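# Transfer 96-well plate from nest N1 to bench B1

## Task

Carry the 96-well plate out of plate nest N1 and set it down on bench spot B1, oriented lengthwise and lying within the taped outline. It must stay there on its own, without the robot holding it in place. Then open the gripper and pull the hand away.

## Robot and tools

ROBOT. Two xArm7-style arms with parallel grippers, left_arm and right_arm. They share one scene frame: origin on the tabletop midway between the arms, +x out over the table, +z up, and left_arm sits on the +y side (base near y=+0.410) while right_arm sits near y=-0.369. The names do not match image sides. Either arm may do the job, and the idle one can be parked out of the way. Never let the arms collide or push on each other.

GRIPPER. Fingers extend along the gripper's own +z and close along its own y. The reported end_effector_position is the point between the pads when closed, about 2 cm short of the fingertips; while closing, the tips advance roughly 10 mm along +z. Full opening is 84 mm between pads, so the plate can only be taken across its width, on the body above the base flange. Do not drive a pad down onto a flange: it can wedge there and may not come loose when opened.

ROWS. Every motion command is a single flat list of 14 numbers, each in [-1, 1]: dx, dy, dz, rx, ry, rz, opening for left_arm, followed by the same seven for right_arm. All 14 are required even if one arm stays still. dx..rz are an offset, not a pose: they are expressed in that gripper's own axes and counted from the gripper's measured pose in the most recent result that reported it (before any such result, or for later calls within one reply, from where it is when the action begins). 1.0 equals 0.6 m of travel or 180 degrees; rx, ry, rz form one rotation vector. Opening is absolute: +1 fully open (0.084 m), -1 closed. Zero offsets are not a pause; they pull the hand back to the reference pose. To keep an arm still, send the offset back to where you want it in the first call, zeros afterwards, and always its desired opening.

TOOLS.
execute_actions(actions, pictures): actions holds at most one item. An empty list just reports the state. {"rows": [[14 numbers], ...], "steps": n} runs up to 15 control steps of 1/30 s (default 15), one row per step, the final row repeated if rows run out; every row is measured from the same reference pose, not chained. {"steps": n} alone is a wait of up to 300 steps, counted from the last result. pictures (true/false) chooses whether camera images come back; by default they do. A rejected call sends nothing.
move(target, speed): target is one 14-number row as above. Each gripper follows a straight path toward its target, all paths finishing together within 0.5 to 10 s (cut off at 10 s). speed is each arm's top path speed in m/s, 0.002 to 0.5, default 0.25; rotation is capped at twice that in rad/s. Openings are sent at the start. Paths ignore obstacles and the other arm; hands lag, drift, and can overshoot the speed, mostly near full reach. Faster contact hits harder, and aiming further past a surface presses harder.
wait(seconds): 0 to 10 s with no new command.
zoom_image(camera, region): enlarged crop of the latest image from cam_high, cam_low, cam_left_wrist or cam_right_wrist; region [x0, y0, x1, y1] in pixels, (0,0) top-left, at most 504 by 504. Full images are 672x504.
read_manual(section): only licence text; moves nothing.
finished_scene(scene): ends the current scene (pass its number) and grades it; cannot be undone.

CONTROLLER. Each step clips the commanded pose to within 70 mm and 16 degrees of the measured pose, then solves damped IK, favouring position over orientation. A far target may need several actions; after an action the hand only continues to its last clipped pose, so read the result and send the remainder. Against a firm object the push keeps rising (to a limit) while short of target; only moving that hand away stops it. Something yielding will just be pushed along.

RESULTS. The state line lists for each arm the gripper position (m), quat_wxyz, and velocities; printed positions can be slightly off, more at long reach. grip_measured is finger opening on the command scale. A move adds a 'move:' line: ending done, off_target, moving, held or fault, plus limits (paced = pose clipped; held = a check blocked some steps, after which the arm may jump faster) and each gripper's distance to target. 'pose unreachable' means a clearance check altered or blocked that arm's command; HELD marks blocked steps. 'Hand target' shows where each gripper is being driven. MOTOR HOT appears from 65 °C; at 80 °C the arm is braked (OVER-TEMPERATURE FAULT). A joint reaching its load limit (waist/shoulder 44.5, roll/elbow 26.7, wrist 17.8 N m, payload included) triggers a torque fault: the arm backs off and freezes 10 s.

GRIPPING. Command an opening well below grip_measured to hold; lower squeezes harder, up to about 24 N per pad for parts up to ~6 cm wide. Closing fast can overshoot. Parts held may get brief tugs, so grip firmly.

AVOID. Dropping or knocking anything off the table, slamming, hard pushes, and stops of any kind. Lower gently, release fully, then lift clear before finishing.

Each tool is called after "Request:" as a command line: name --argument value for each argument, lists and objects as JSON in quotes; but a table of rows of numbers goes row by row, as --pt "numbers of a row", without its own name.

## Session

Request:
execute_actions --actions '[]'

Scene clock: 0.00 s of 8400.00 s.
left_arm: end_effector_position=(+0.3986, +0.3737, +0.2481) grip_measured=+1.00 end_effector_quat_wxyz=(-0.000, +0.999, -0.046, -0.002) end_effector_velocity=(-0.000, -0.000, +0.000) end_effector_angular_velocity=(-0.000, +0.000, -0.001) | right_arm: end_effector_position=(+0.3568, -0.5559, +0.3441) grip_measured=+1.00 end_effector_quat_wxyz=(+0.042, +0.027, +0.995, -0.084) end_effector_velocity=(+0.000, +0.000, +0.000) end_effector_angular_velocity=(-0.002, +0.001, +0.002)
Joint positions: left_arm=[-0.001 -0.25  -0.     0.915  0.     1.17  -0.001  0.084] | right_arm=[-1.272 -0.621  0.448  0.909  0.183  1.312  2.458  0.084]
Joint velocities: left_arm=[-0.    -0.     0.    -0.    -0.     0.     0.001  0.   ] | right_arm=[ 0.001 -0.     0.     0.    -0.002 -0.    -0.     0.   ]
Hand target (left_arm): +0.399, +0.374, +0.248; -0.000, +0.999, -0.046, -0.002
Hand target (right_arm): +0.357, -0.556, +0.344; +0.042, +0.027, +0.995, -0.084

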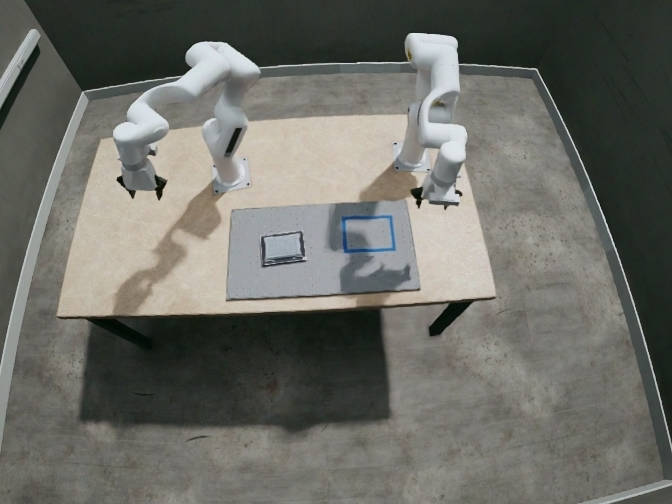

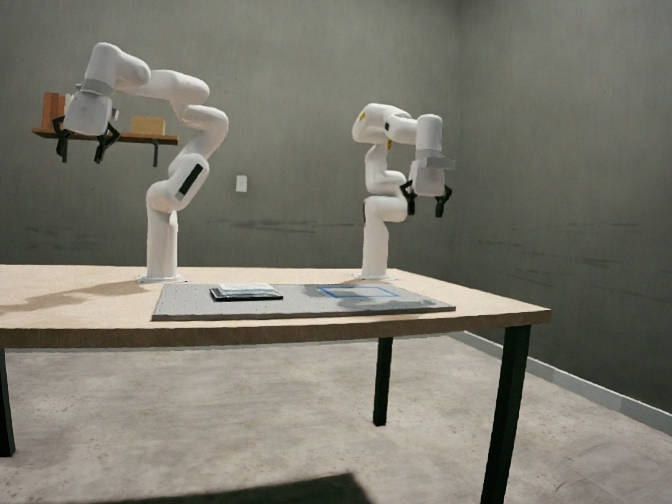

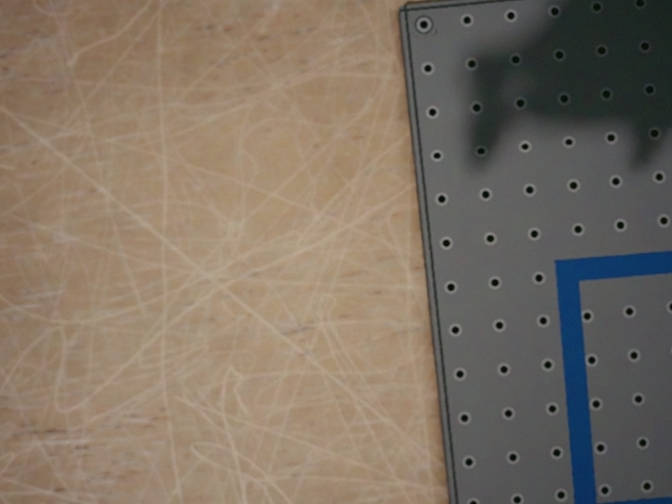

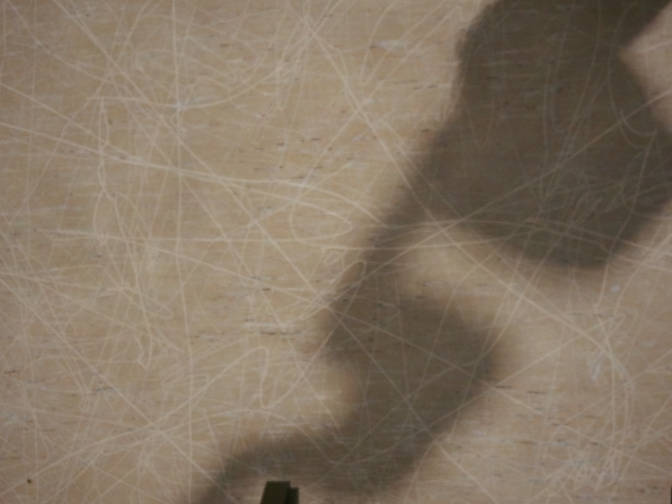

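Request:
zoom_image --camera "cam_high" --region '[220, 190, 430, 310]'

Request:
zoom_image --camera "cam_low" --region '[180, 260, 420, 330]'

Region (220, 190, 430, 310) of cam_high's 672x504 image, scaled by 2.400, with more detail than that image has; it fills the top 288 rows of this view, and the rest is white.

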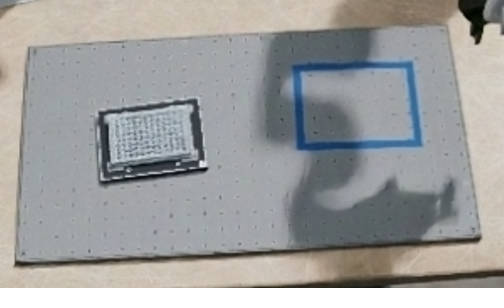

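Region (180, 260, 420, 330) of cam_low's 672x504 image, scaled by 2.100, with more detail than that image has; it fills the top 147 rows of this view, and the rest is white.

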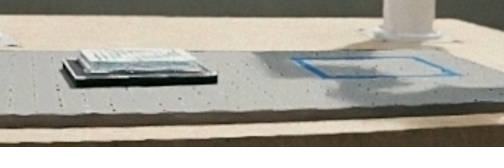

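Request:
move --target '[0, -0.25, 0, 0, 0, 0, 1, -0.0525, 0.8197, 0.1453, -0.0633, -0.0252, -0.5514, 1]' --speed 0.35

Scene clock: 123.43 s of 8400.00 s.
left_arm: end_effector_position=(+0.4124, +0.5228, +0.2481) grip_measured=+1.00 end_effector_quat_wxyz=(-0.000, +0.999, -0.046, -0.002) end_effector_velocity=(+0.000, -0.001, +0.000) end_effector_angular_velocity=(+0.000, -0.001, -0.003) | right_arm: end_effector_position=(+0.4245, -0.0892, +0.1811) grip_measured=+1.00 end_effector_quat_wxyz=(-0.000, +0.747, -0.665, +0.003) end_effector_velocity=(-0.001, +0.001, -0.000) end_effector_angular_velocity=(-0.011, +0.010, +0.002)
Joint positions: left_arm=[ 0.137 -0.161  0.207  1.005  0.038  1.168  0.328  0.084] | right_arm=[-0.785  0.099  1.285  1.012 -0.12   0.986  2.193  0.084]
Joint velocities: left_arm=[-0.    -0.    -0.002  0.     0.     0.     0.001 -0.   ] | right_arm=[ 0.025  0.032 -0.012  0.016 -0.037  0.023  0.03   0.   ]
Hand target (left_arm): +0.412, +0.523, +0.248; -0.000, +0.999, -0.046, -0.002
Hand target (right_arm): +0.425, -0.089, +0.181; +0.000, +0.747, -0.665, +0.003
Off the commanded pose (left_arm): 0.000 m, 0 deg.
Off the commanded pose (right_arm): 0.002 m, 0 deg.
After step 90, 117.00 s passed at rest.
move: done
camera_calibration (this result's frames):
cam_left_wrist: T_world_to_cam=[[-0.10965, -0.993905, 0.0114085, 0.596415], [-0.993967, 0.109673, 0.00136108, 0.418792], [-0.00260398, -0.0111904, -0.999934, 0.385775], [0, 0, 0, 1]] pos_world=[0.482667, 0.551167, 0.378375]
cam_right_wrist: T_world_to_cam=[[-0.992489, -0.120504, -0.021078, 0.451817], [-0.120895, 0.992495, 0.0183906, 0.198585], [0.0187037, 0.0208007, -0.999609, 0.30806], [0, 0, 0, 1]] pos_world=[0.466669, -0.149057, 0.313811]

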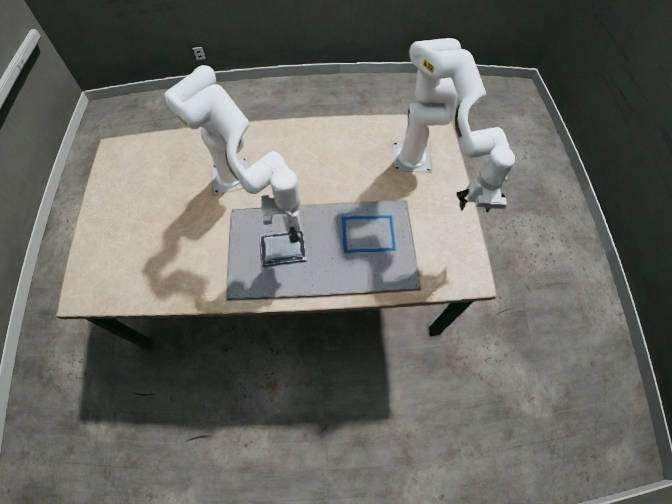

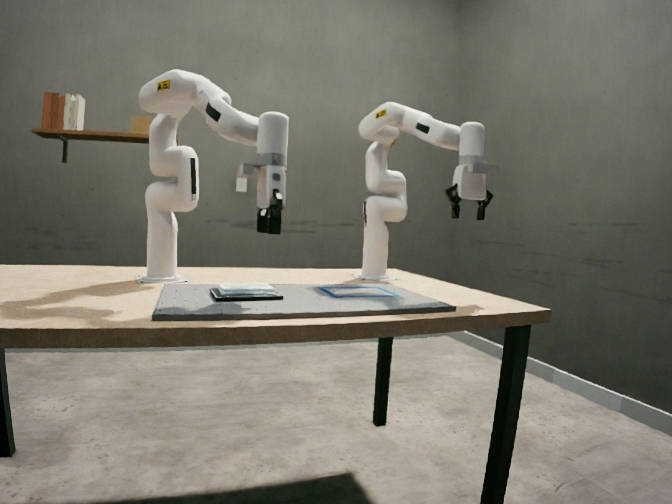

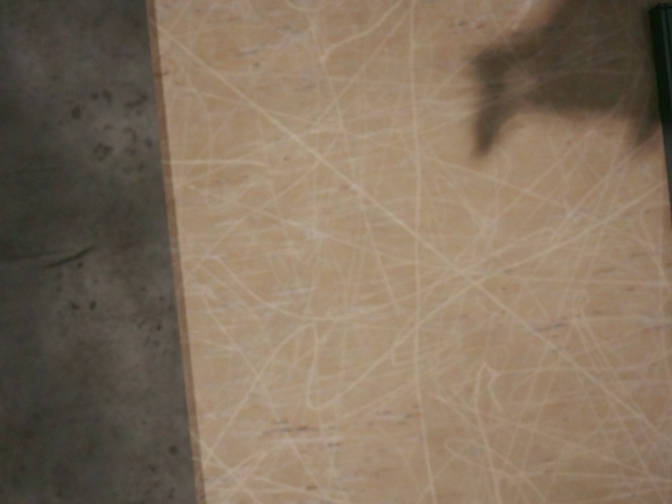

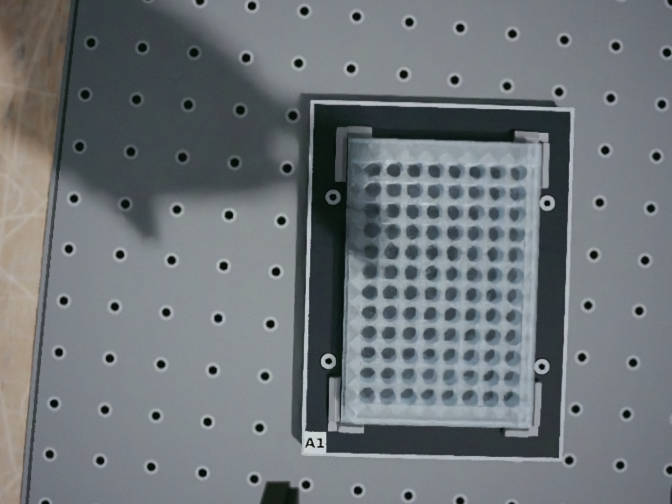

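Request:
zoom_image --camera "cam_right_wrist" --region '[290, 90, 590, 470]'

Region (290, 90, 590, 470) of cam_right_wrist's 672x504 image, scaled by 1.326, with more detail than that image has; it fills the left 398 columns of this view, and the rest is white.

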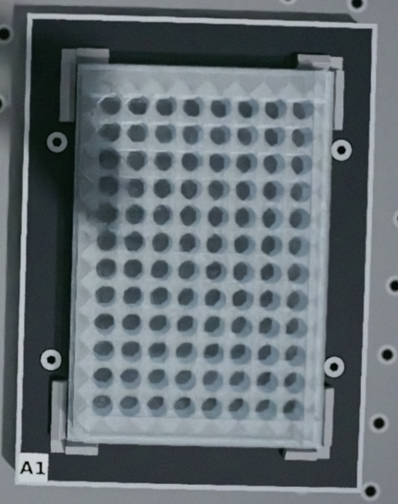

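Request:
move --target '[0, 0, 0, 0, 0, 0, 1, 0.0761, 0.0105, 0.1352, 0, 0, 0.0069, 1]' --speed 0.2

Scene clock: 174.17 s of 8400.00 s.
left_arm: end_effector_position=(+0.4124, +0.5228, +0.2481) grip_measured=+1.00 end_effector_quat_wxyz=(-0.000, +0.999, -0.046, -0.002) end_effector_velocity=(+0.000, +0.000, +0.000) end_effector_angular_velocity=(+0.000, -0.001, +0.000) | right_arm: end_effector_position=(+0.4239, -0.1348, +0.1005) grip_measured=+1.00 end_effector_quat_wxyz=(-0.001, +0.740, -0.672, +0.003) end_effector_velocity=(-0.000, -0.001, -0.003) end_effector_angular_velocity=(-0.006, +0.005, -0.002)
Joint positions: left_arm=[ 0.137 -0.161  0.207  1.005  0.038  1.168  0.328  0.084] | right_arm=[-0.77   0.204  1.171  0.818 -0.283  0.754  2.251  0.084]
Joint velocities: left_arm=[-0.    -0.001  0.001  0.     0.    -0.     0.    -0.   ] | right_arm=[ 0.016  0.012 -0.016  0.004 -0.017  0.005  0.015  0.   ]
Hand target (left_arm): +0.412, +0.523, +0.248; -0.000, +0.999, -0.046, -0.002
Hand target (right_arm): +0.424, -0.135, +0.100; -0.001, +0.740, -0.673, +0.003
Off the commanded pose (left_arm): 0.000 m, 0 deg.
Off the commanded pose (right_arm): 0.001 m, 0 deg.
After step 90, 46.63 s passed at rest.
move: done
camera_calibration (this result's frames):
cam_left_wrist: T_world_to_cam=[[-0.109651, -0.993905, 0.0114084, 0.596415], [-0.993967, 0.109673, 0.00136094, 0.418792], [-0.00260384, -0.0111904, -0.999934, 0.385775], [0, 0, 0, 1]] pos_world=[0.482667, 0.551167, 0.378376]
cam_right_wrist: T_world_to_cam=[[-0.994753, -0.0999538, -0.0218129, 0.447783], [-0.100387, 0.994752, 0.0197508, 0.236746], [0.0197242, 0.0218369, -0.999567, 0.228157], [0, 0, 0, 1]] pos_world=[0.4647, -0.195728, 0.23315]

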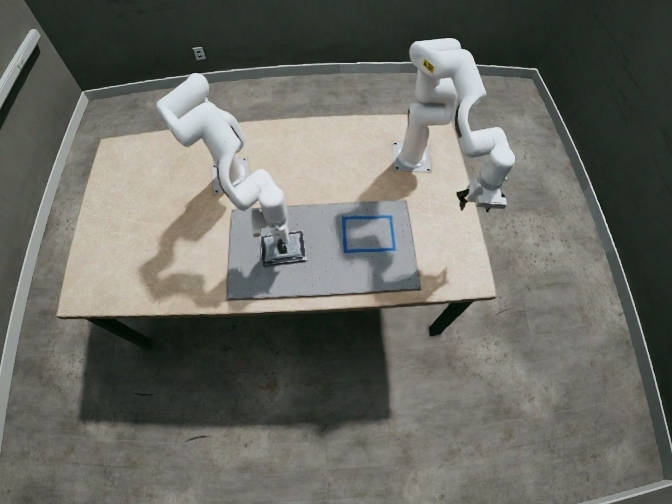

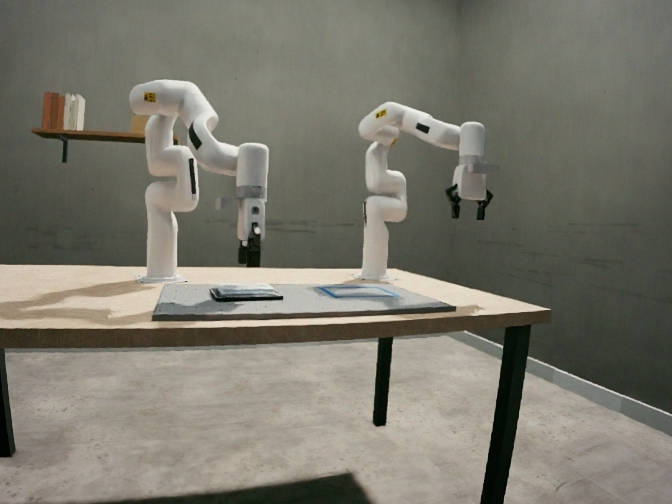

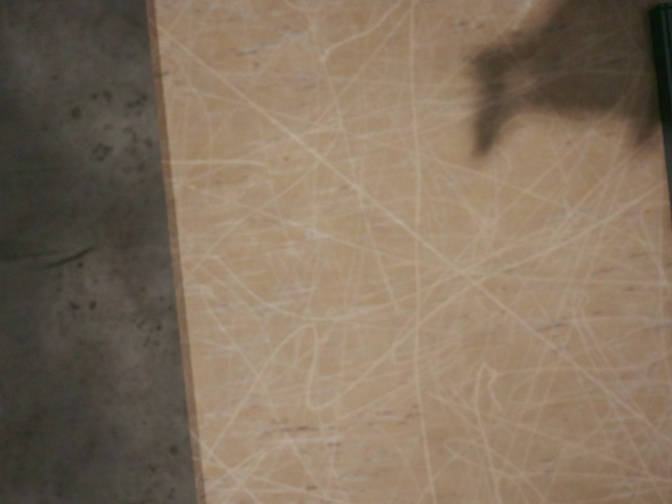

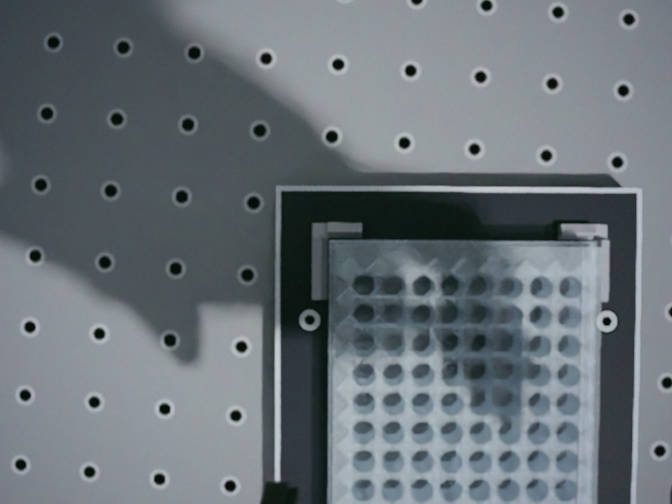

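Request:
zoom_image --camera "cam_right_wrist" --region '[250, 210, 672, 504]'

Region (250, 210, 672, 504) of cam_right_wrist's 672x504 image, scaled by 1.194, with more detail than that image has; it fills the top 351 rows of this view, and the rest is white.

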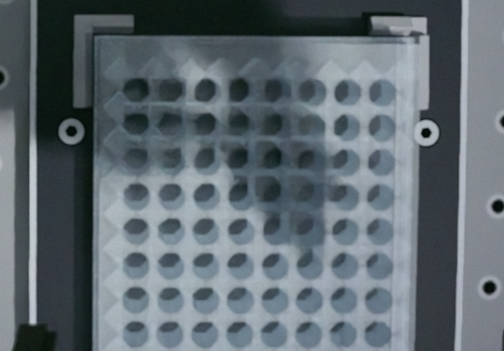

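Request:
zoom_image --camera "cam_right_wrist" --region '[250, 420, 376, 504]'

Request:
zoom_image --camera "cam_right_wrist" --region '[546, 420, 672, 504]'

Request:
zoom_image --camera "cam_right_wrist" --region '[300, 215, 426, 299]'

Request:
zoom_image --camera "cam_right_wrist" --region '[520, 215, 646, 299]'

Region (250, 420, 376, 504) of cam_right_wrist's 672x504 image, scaled by 4.000, with more detail than that image has.

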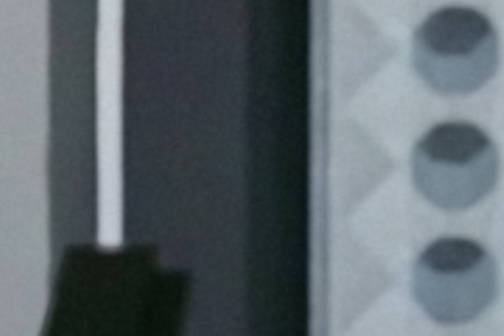

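Region (546, 420, 672, 504) of cam_right_wrist's 672x504 image, scaled by 4.000, with more detail than that image has.

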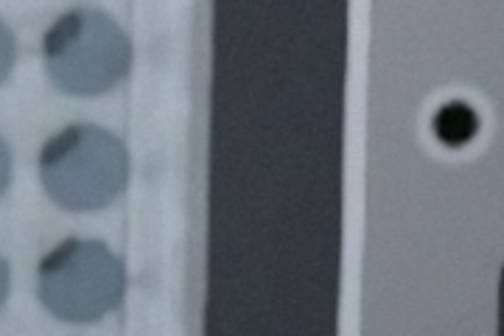

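Region (300, 215, 426, 299) of cam_right_wrist's 672x504 image, scaled by 4.000, with more detail than that image has.

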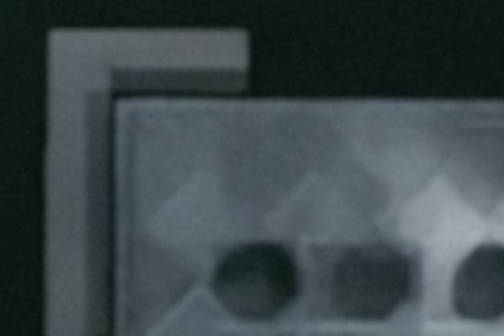

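Region (520, 215, 646, 299) of cam_right_wrist's 672x504 image, scaled by 4.000, with more detail than that image has.

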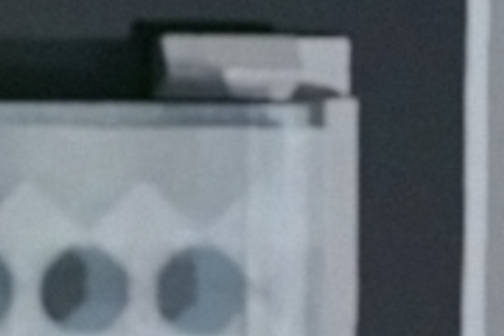

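Request:
move --target '[0, 0, 0, 0, 0, 0, 1, 0.0125, 0.0100, 0.070, 0, 0, 0.001, 1]' --speed 0.1

Request:
zoom_image --camera "cam_right_wrist" --region '[250, 420, 376, 504]'

Request:
zoom_image --camera "cam_right_wrist" --region '[546, 420, 672, 504]'

Scene clock: 272.63 s of 8400.00 s.
left_arm: end_effector_position=(+0.4124, +0.5228, +0.2481) grip_measured=+1.00 end_effector_quat_wxyz=(-0.000, +0.999, -0.046, -0.002) end_effector_velocity=(+0.000, -0.001, -0.000) end_effector_angular_velocity=(-0.000, -0.000, -0.001) | right_arm: end_effector_position=(+0.4190, -0.1425, +0.0591) grip_measured=+1.00 end_effector_quat_wxyz=(-0.002, +0.739, -0.673, +0.003) end_effector_velocity=(+0.001, -0.001, -0.003) end_effector_angular_velocity=(-0.006, -0.000, -0.003)
Joint positions: left_arm=[ 0.137 -0.161  0.207  1.005  0.038  1.168  0.328  0.084] | right_arm=[-0.681  0.311  1.05   0.77  -0.456  0.658  2.368  0.084]
Joint velocities: left_arm=[-0.001 -0.    -0.001 -0.    -0.001 -0.    -0.001 -0.   ] | right_arm=[ 0.014  0.008 -0.017  0.002 -0.017 -0.001  0.014 -0.   ]
Hand target (left_arm): +0.412, +0.523, +0.248; -0.000, +0.999, -0.046, -0.002
Hand target (right_arm): +0.419, -0.143, +0.059; -0.001, +0.739, -0.673, +0.003
Off the commanded pose (left_arm): 0.000 m, 0 deg.
Off the commanded pose (right_arm): 0.001 m, 0 deg.
After step 90, 94.57 s passed at rest.
move: done
camera_calibration (this result's frames):
cam_left_wrist: T_world_to_cam=[[-0.10965, -0.993905, 0.0114086, 0.596415], [-0.993967, 0.109673, 0.00136091, 0.418792], [-0.00260383, -0.0111905, -0.999934, 0.385775], [0, 0, 0, 1]] pos_world=[0.482667, 0.551167, 0.378376]
cam_right_wrist: T_world_to_cam=[[-0.994993, -0.0973553, -0.0226169, 0.44176], [-0.0978264, 0.994987, 0.0207457, 0.243629], [0.0204839, 0.0228544, -0.999529, 0.186871], [0, 0, 0, 1]] pos_world=[0.459553, -0.203671, 0.19172]

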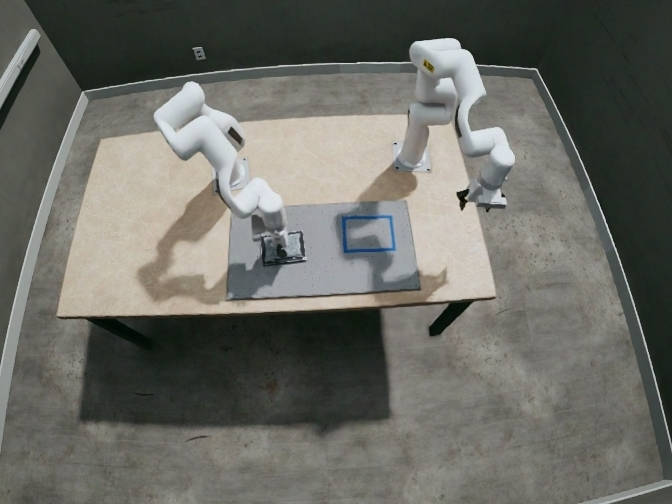

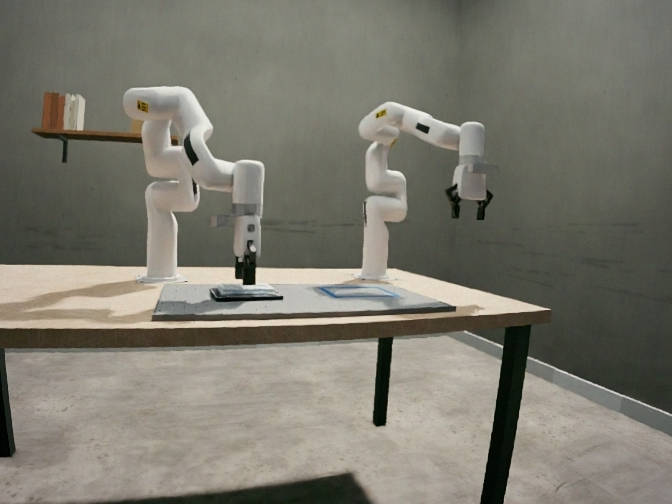

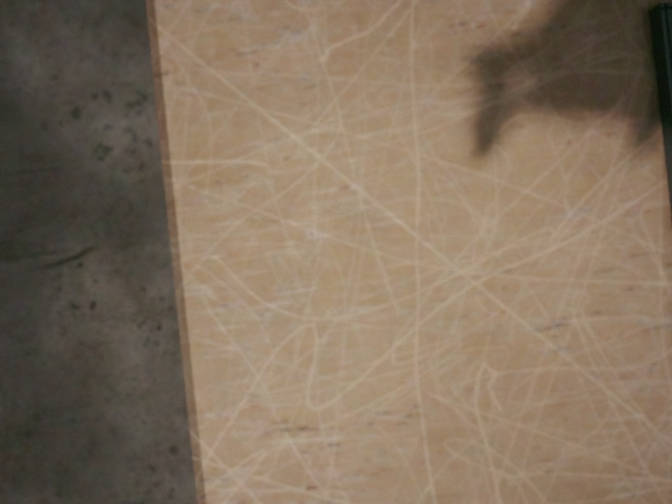

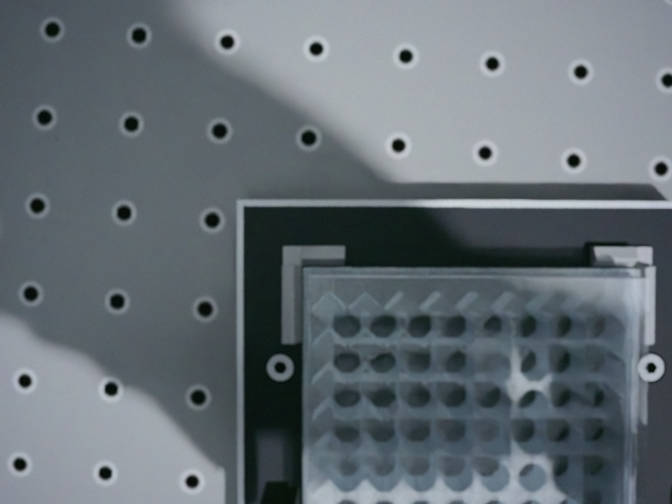

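Region (250, 420, 376, 504) of cam_right_wrist's 672x504 image, scaled by 4.000, with more detail than that image has.

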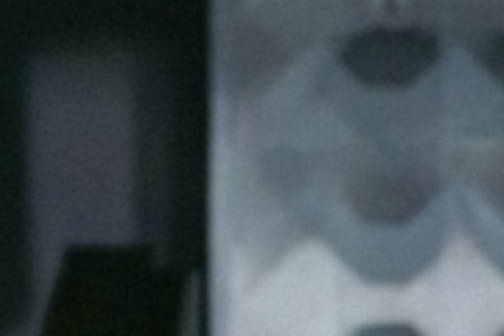

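Region (546, 420, 672, 504) of cam_right_wrist's 672x504 image, scaled by 4.000, with more detail than that image has.

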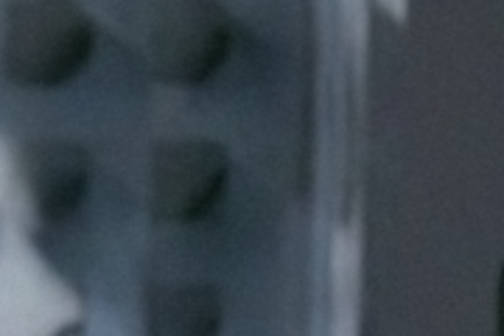

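Request:
zoom_image --camera "cam_low" --region '[200, 260, 296, 310]'

Region (200, 260, 296, 310) of cam_low's 672x504 image, scaled by 5.250, with more detail than that image has; it fills the top 262 rows of this view, and the rest is white.

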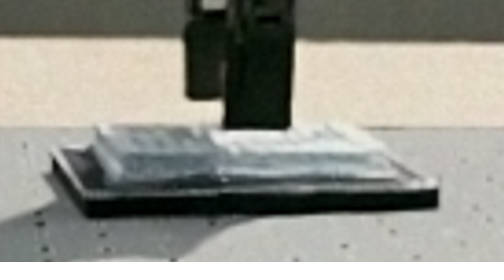

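Request:
move --target '[0, 0, 0, 0, 0, 0, 1, 0, -0.0012, 0.0225, 0, 0, 0, 1]' --speed 0.02

Request:
zoom_image --camera "cam_low" --region '[200, 260, 296, 310]'

Request:
zoom_image --camera "cam_right_wrist" --region '[250, 420, 376, 504]'

Request:
zoom_image --camera "cam_right_wrist" --region '[546, 420, 672, 504]'

Scene clock: 347.40 s of 8400.00 s.
left_arm: end_effector_position=(+0.4124, +0.5228, +0.2481) grip_measured=+1.00 end_effector_quat_wxyz=(-0.000, +0.999, -0.046, -0.002) end_effector_velocity=(-0.000, +0.000, +0.000) end_effector_angular_velocity=(+0.001, -0.000, +0.001) | right_arm: end_effector_position=(+0.4198, -0.1423, +0.0459) grip_measured=+1.00 end_effector_quat_wxyz=(-0.002, +0.739, -0.673, +0.003) end_effector_velocity=(+0.001, -0.000, -0.001) end_effector_angular_velocity=(+0.000, -0.003, -0.001)
Joint positions: left_arm=[ 0.137 -0.161  0.207  1.005  0.038  1.168  0.328  0.084] | right_arm=[-0.636  0.353  0.996  0.772 -0.518  0.635  2.41   0.084]
Joint velocities: left_arm=[ 0.    -0.001  0.    -0.001  0.001 -0.    -0.001 -0.   ] | right_arm=[ 0.007  0.005 -0.01   0.002 -0.01  -0.004  0.007 -0.   ]
Hand target (left_arm): +0.412, +0.523, +0.248; -0.000, +0.999, -0.046, -0.002
Hand target (right_arm): +0.420, -0.142, +0.046; -0.002, +0.739, -0.673, +0.003
Off the commanded pose (left_arm): 0.000 m, 0 deg.
Off the commanded pose (right_arm): 0.000 m, 0 deg.
After step 90, 70.83 s passed at rest.
move: done
camera_calibration (this result's frames):
cam_left_wrist: T_world_to_cam=[[-0.109651, -0.993905, 0.0114085, 0.596415], [-0.993967, 0.109673, 0.00136101, 0.418792], [-0.00260392, -0.0111904, -0.999934, 0.385775], [0, 0, 0, 1]] pos_world=[0.482667, 0.551167, 0.378376]
cam_right_wrist: T_world_to_cam=[[-0.994976, -0.097509, -0.0226743, 0.442212], [-0.0979867, 0.994966, 0.0210026, 0.243877], [0.0205122, 0.0231188, -0.999522, 0.173659], [0, 0, 0, 1]] pos_world=[0.460325, -0.203544, 0.178481]

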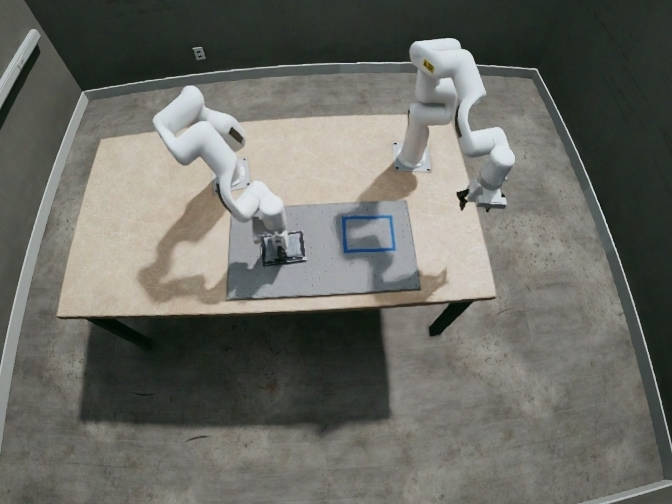

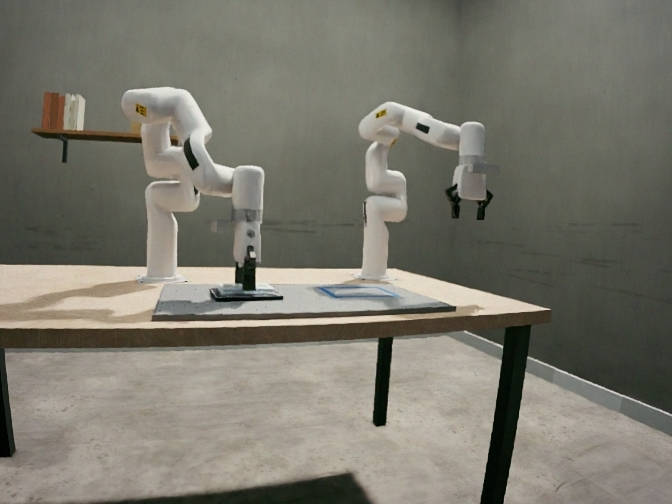

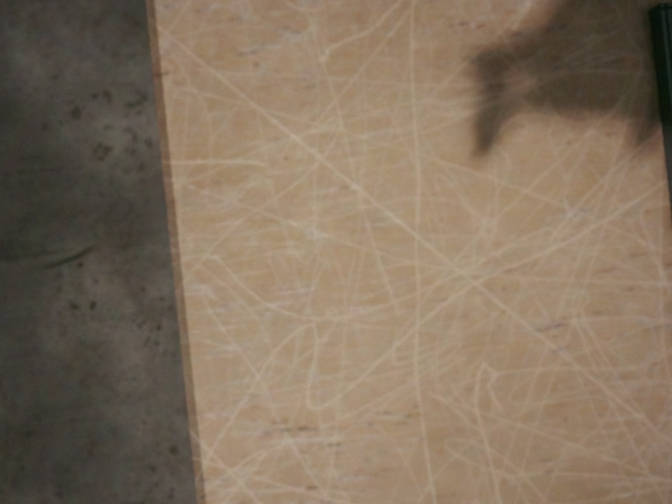

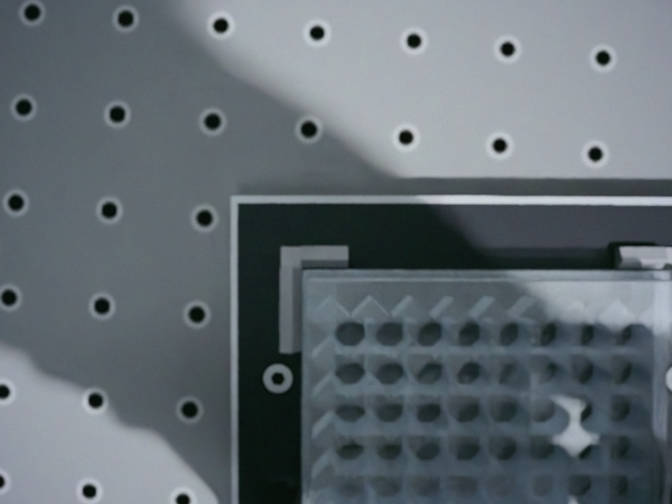

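Region (200, 260, 296, 310) of cam_low's 672x504 image, scaled by 5.250, with more detail than that image has; it fills the top 262 rows of this view, and the rest is white.

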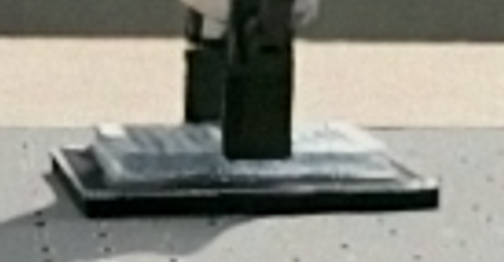

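Region (250, 420, 376, 504) of cam_right_wrist's 672x504 image, scaled by 4.000, with more detail than that image has.

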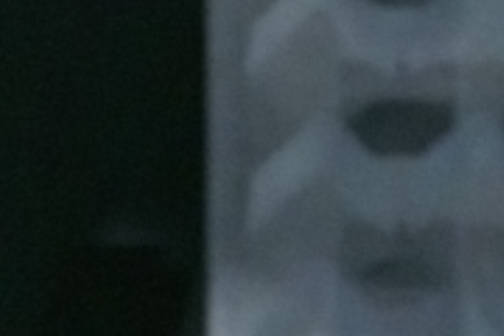

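Region (546, 420, 672, 504) of cam_right_wrist's 672x504 image, scaled by 4.000, with more detail than that image has.

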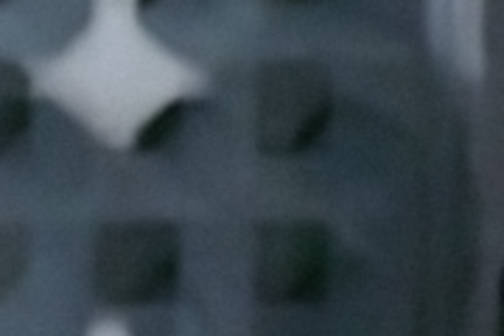

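Request:
move --target '[0, 0, 0, 0, 0, 0, 1, 0, 0, 0.0058, 0, 0, 0, 1]' --speed 0.01

Request:
execute_actions --actions '[{"rows": [[0,0,0,0,0,0,1, 0,0,0,0,0,0,0.92],[0,0,0,0,0,0,1, 0,0,0,0,0,0,0.88],[0,0,0,0,0,0,1, 0,0,0,0,0,0,0.84],[0,0,0,0,0,0,1, 0,0,0,0,0,0,0.8],[0,0,0,0,0,0,1, 0,0,0,0,0,0,0.75],[0,0,0,0,0,0,1, 0,0,0,0,0,0,0.7],[0,0,0,0,0,0,1, 0,0,0,0,0,0,0.6],[0,0,0,0,0,0,1, 0,0,0,0,0,0,0.5],[0,0,0,0,0,0,1, 0,0,0,0,0,0,0.4],[0,0,0,0,0,0,1, 0,0,0,0,0,0,0.2],[0,0,0,0,0,0,1, 0,0,0,0,0,0,0.0],[0,0,0,0,0,0,1, 0,0,0,0,0,0,-0.2],[0,0,0,0,0,0,1, 0,0,0,0,0,0,-0.4],[0,0,0,0,0,0,1, 0,0,0,0,0,0,-0.6],[0,0,0,0,0,0,1, 0,0,0,0,0,0,-0.6]], "steps": 15}]'

Request:
zoom_image --camera "cam_low" --region '[200, 260, 296, 310]'

Scene clock: 382.40 s of 8400.00 s.
left_arm: end_effector_position=(+0.4124, +0.5228, +0.2481) grip_measured=+1.00 end_effector_quat_wxyz=(-0.000, +0.999, -0.046, -0.002) end_effector_velocity=(-0.000, +0.000, +0.001) end_effector_angular_velocity=(-0.000, -0.001, +0.002) | right_arm: end_effector_position=(+0.4198, -0.1423, +0.0426) grip_measured=+1.00 end_effector_quat_wxyz=(-0.002, +0.739, -0.673, +0.002) end_effector_velocity=(+0.001, -0.000, -0.001) end_effector_angular_velocity=(-0.001, -0.002, +0.000)
Joint positions: left_arm=[ 0.137 -0.161  0.207  1.005  0.038  1.168  0.328  0.084] | right_arm=[-0.625  0.363  0.982  0.773 -0.533  0.629  2.42   0.084]
Joint velocities: left_arm=[-0.    -0.001  0.001 -0.    -0.     0.    -0.002 -0.   ] | right_arm=[ 0.004  0.003 -0.005  0.001 -0.007 -0.002  0.004 -0.   ]
Hand target (left_arm): +0.412, +0.523, +0.248; -0.000, +0.999, -0.046, -0.002
Hand target (right_arm): +0.420, -0.142, +0.042; -0.002, +0.739, -0.673, +0.003
Off the commanded pose (left_arm): 0.000 m, 0 deg.
Off the commanded pose (right_arm): 0.000 m, 0 deg.
After step 90, 31.30 s passed at rest.
move: done
camera_calibration (this result's frames):
cam_left_wrist: T_world_to_cam=[[-0.109651, -0.993905, 0.0114084, 0.596415], [-0.993967, 0.109673, 0.00136097, 0.418792], [-0.00260387, -0.0111904, -0.999934, 0.385775], [0, 0, 0, 1]] pos_world=[0.482667, 0.551167, 0.378376]
cam_right_wrist: T_world_to_cam=[[-0.994975, -0.0975242, -0.0226497, 0.442148], [-0.0980027, 0.994963, 0.0210731, 0.243941], [0.0204805, 0.0231869, -0.999521, 0.170329], [0, 0, 0, 1]] pos_world=[0.460344, -0.203541, 0.175121]

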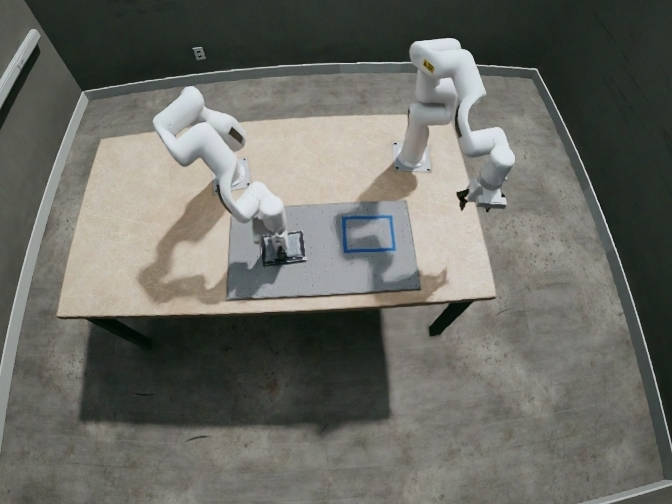

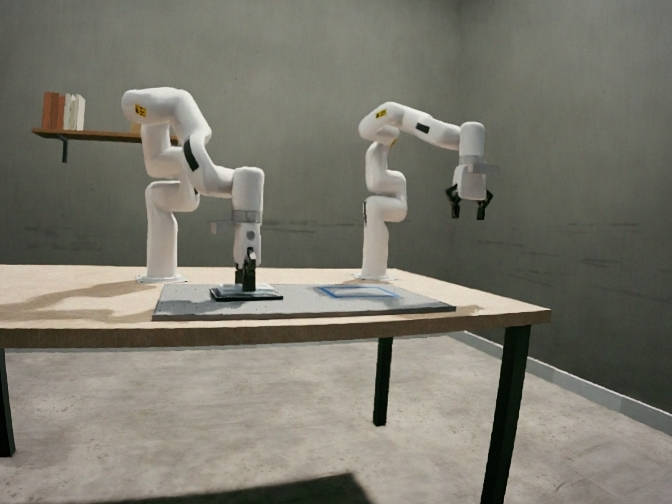

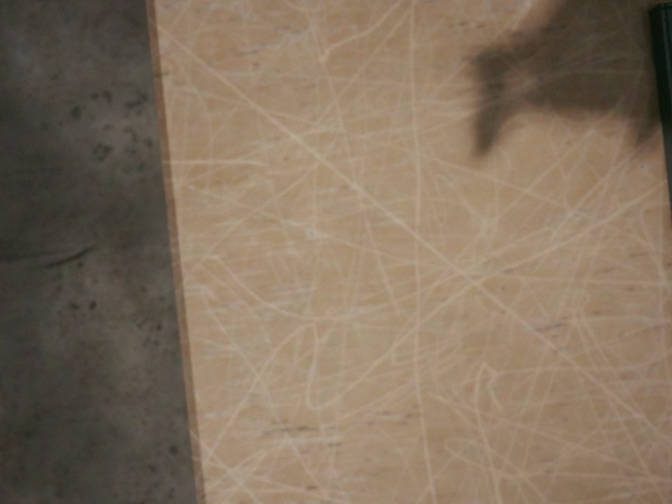

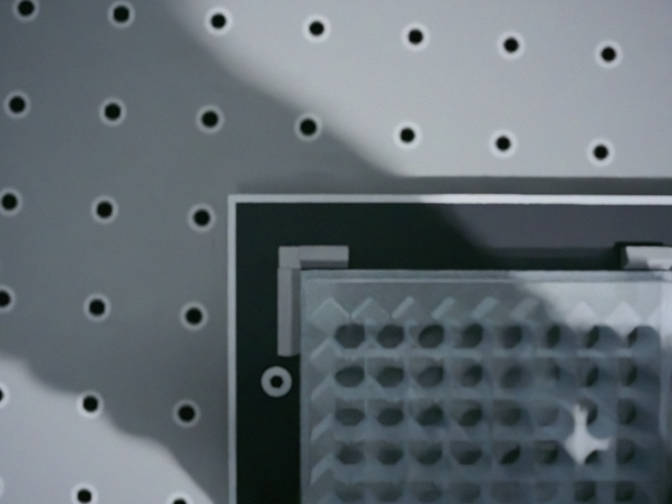

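Scene clock: 382.90 s of 8400.00 s.
left_arm: end_effector_position=(+0.4124, +0.5228, +0.2481) grip_measured=+1.00 end_effector_quat_wxyz=(-0.000, +0.999, -0.046, -0.002) end_effector_velocity=(+0.000, -0.000, -0.001) end_effector_angular_velocity=(-0.000, +0.001, +0.000) | right_arm: end_effector_position=(+0.4195, -0.1423, +0.0425) grip_measured=+0.93 end_effector_quat_wxyz=(-0.001, +0.739, -0.673, +0.002) end_effector_velocity=(-0.000, +0.000, +0.000) end_effector_angular_velocity=(-0.000, -0.000, +0.001)
Joint positions: left_arm=[ 0.137 -0.161  0.207  1.005  0.038  1.168  0.328  0.084] | right_arm=[-0.625  0.363  0.983  0.772 -0.533  0.629  2.42   0.082]
Joint velocities: left_arm=[-0.001  0.001  0.001  0.    -0.     0.    -0.     0.   ] | right_arm=[-0.001  0.     0.002  0.    -0.001  0.001 -0.     0.   ]
Hand target (left_arm): +0.412, +0.523, +0.248; -0.000, +0.999, -0.046, -0.002
Hand target (right_arm): +0.420, -0.142, +0.043; -0.002, +0.739, -0.673, +0.002
Off the commanded pose (left_arm): 0.000 m, 0 deg.
Off the commanded pose (right_arm): 0.000 m, 0 deg.
Steps of this call (steps 1 to 15: all 15 steps of this action). Readings (end_effector_position):
1: left_arm (+0.4124, +0.5228, +0.2481) | right_arm (+0.4198, -0.1423, +0.0425)
2: left_arm (+0.4124, +0.5228, +0.2481) | right_arm (+0.4194, -0.1423, +0.0424)
4: left_arm (+0.4124, +0.5228, +0.2481) | right_arm (+0.4194, -0.1423, +0.0425)
8: left_arm (+0.4124, +0.5228, +0.2481) | right_arm (+0.4195, -0.1423, +0.0425)
15: the state above
camera_calibration (this result's frames):
cam_left_wrist: T_world_to_cam=[[-0.109651, -0.993905, 0.0114084, 0.596415], [-0.993967, 0.109673, 0.00136079, 0.418792], [-0.00260369, -0.0111904, -0.999934, 0.385775], [0, 0, 0, 1]] pos_world=[0.482667, 0.551167, 0.378376]
cam_right_wrist: T_world_to_cam=[[-0.994958, -0.0978068, -0.0221956, 0.441818], [-0.0982693, 0.994942, 0.020799, 0.244027], [0.020049, 0.0228753, -0.999537, 0.170388], [0, 0, 0, 1]] pos_world=[0.460154, -0.203477, 0.17504]

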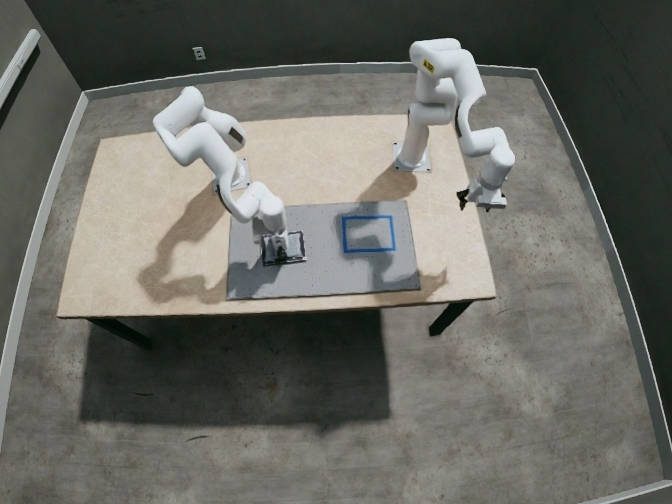

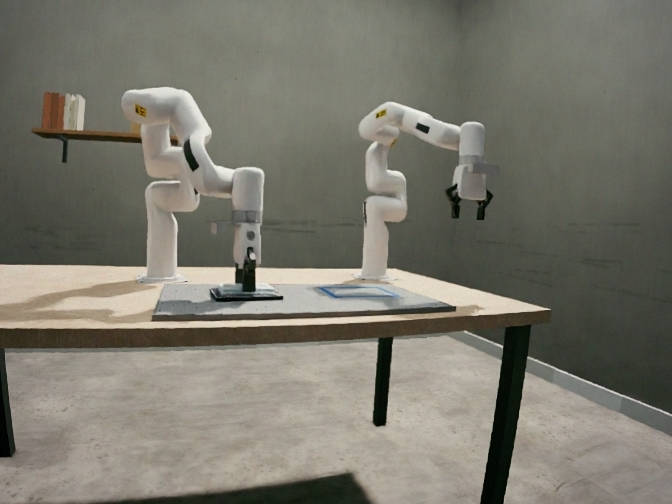

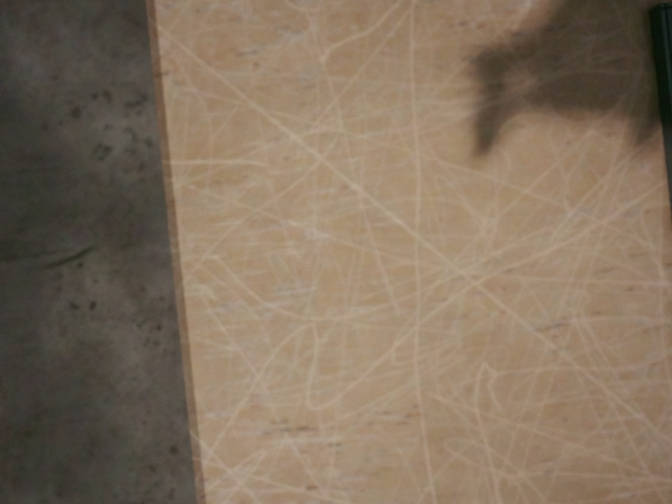

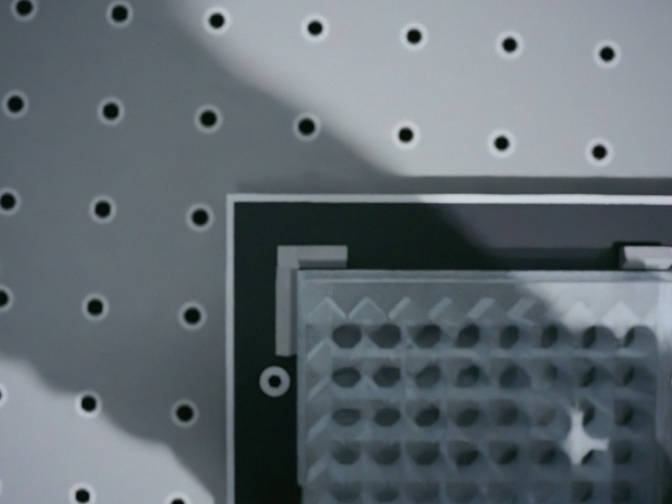

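Region (200, 260, 296, 310) of cam_low's 672x504 image, scaled by 5.250, with more detail than that image has; it fills the top 262 rows of this view, and the rest is white.

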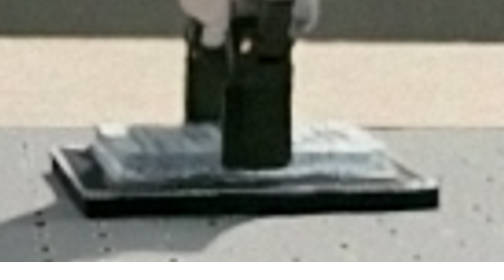

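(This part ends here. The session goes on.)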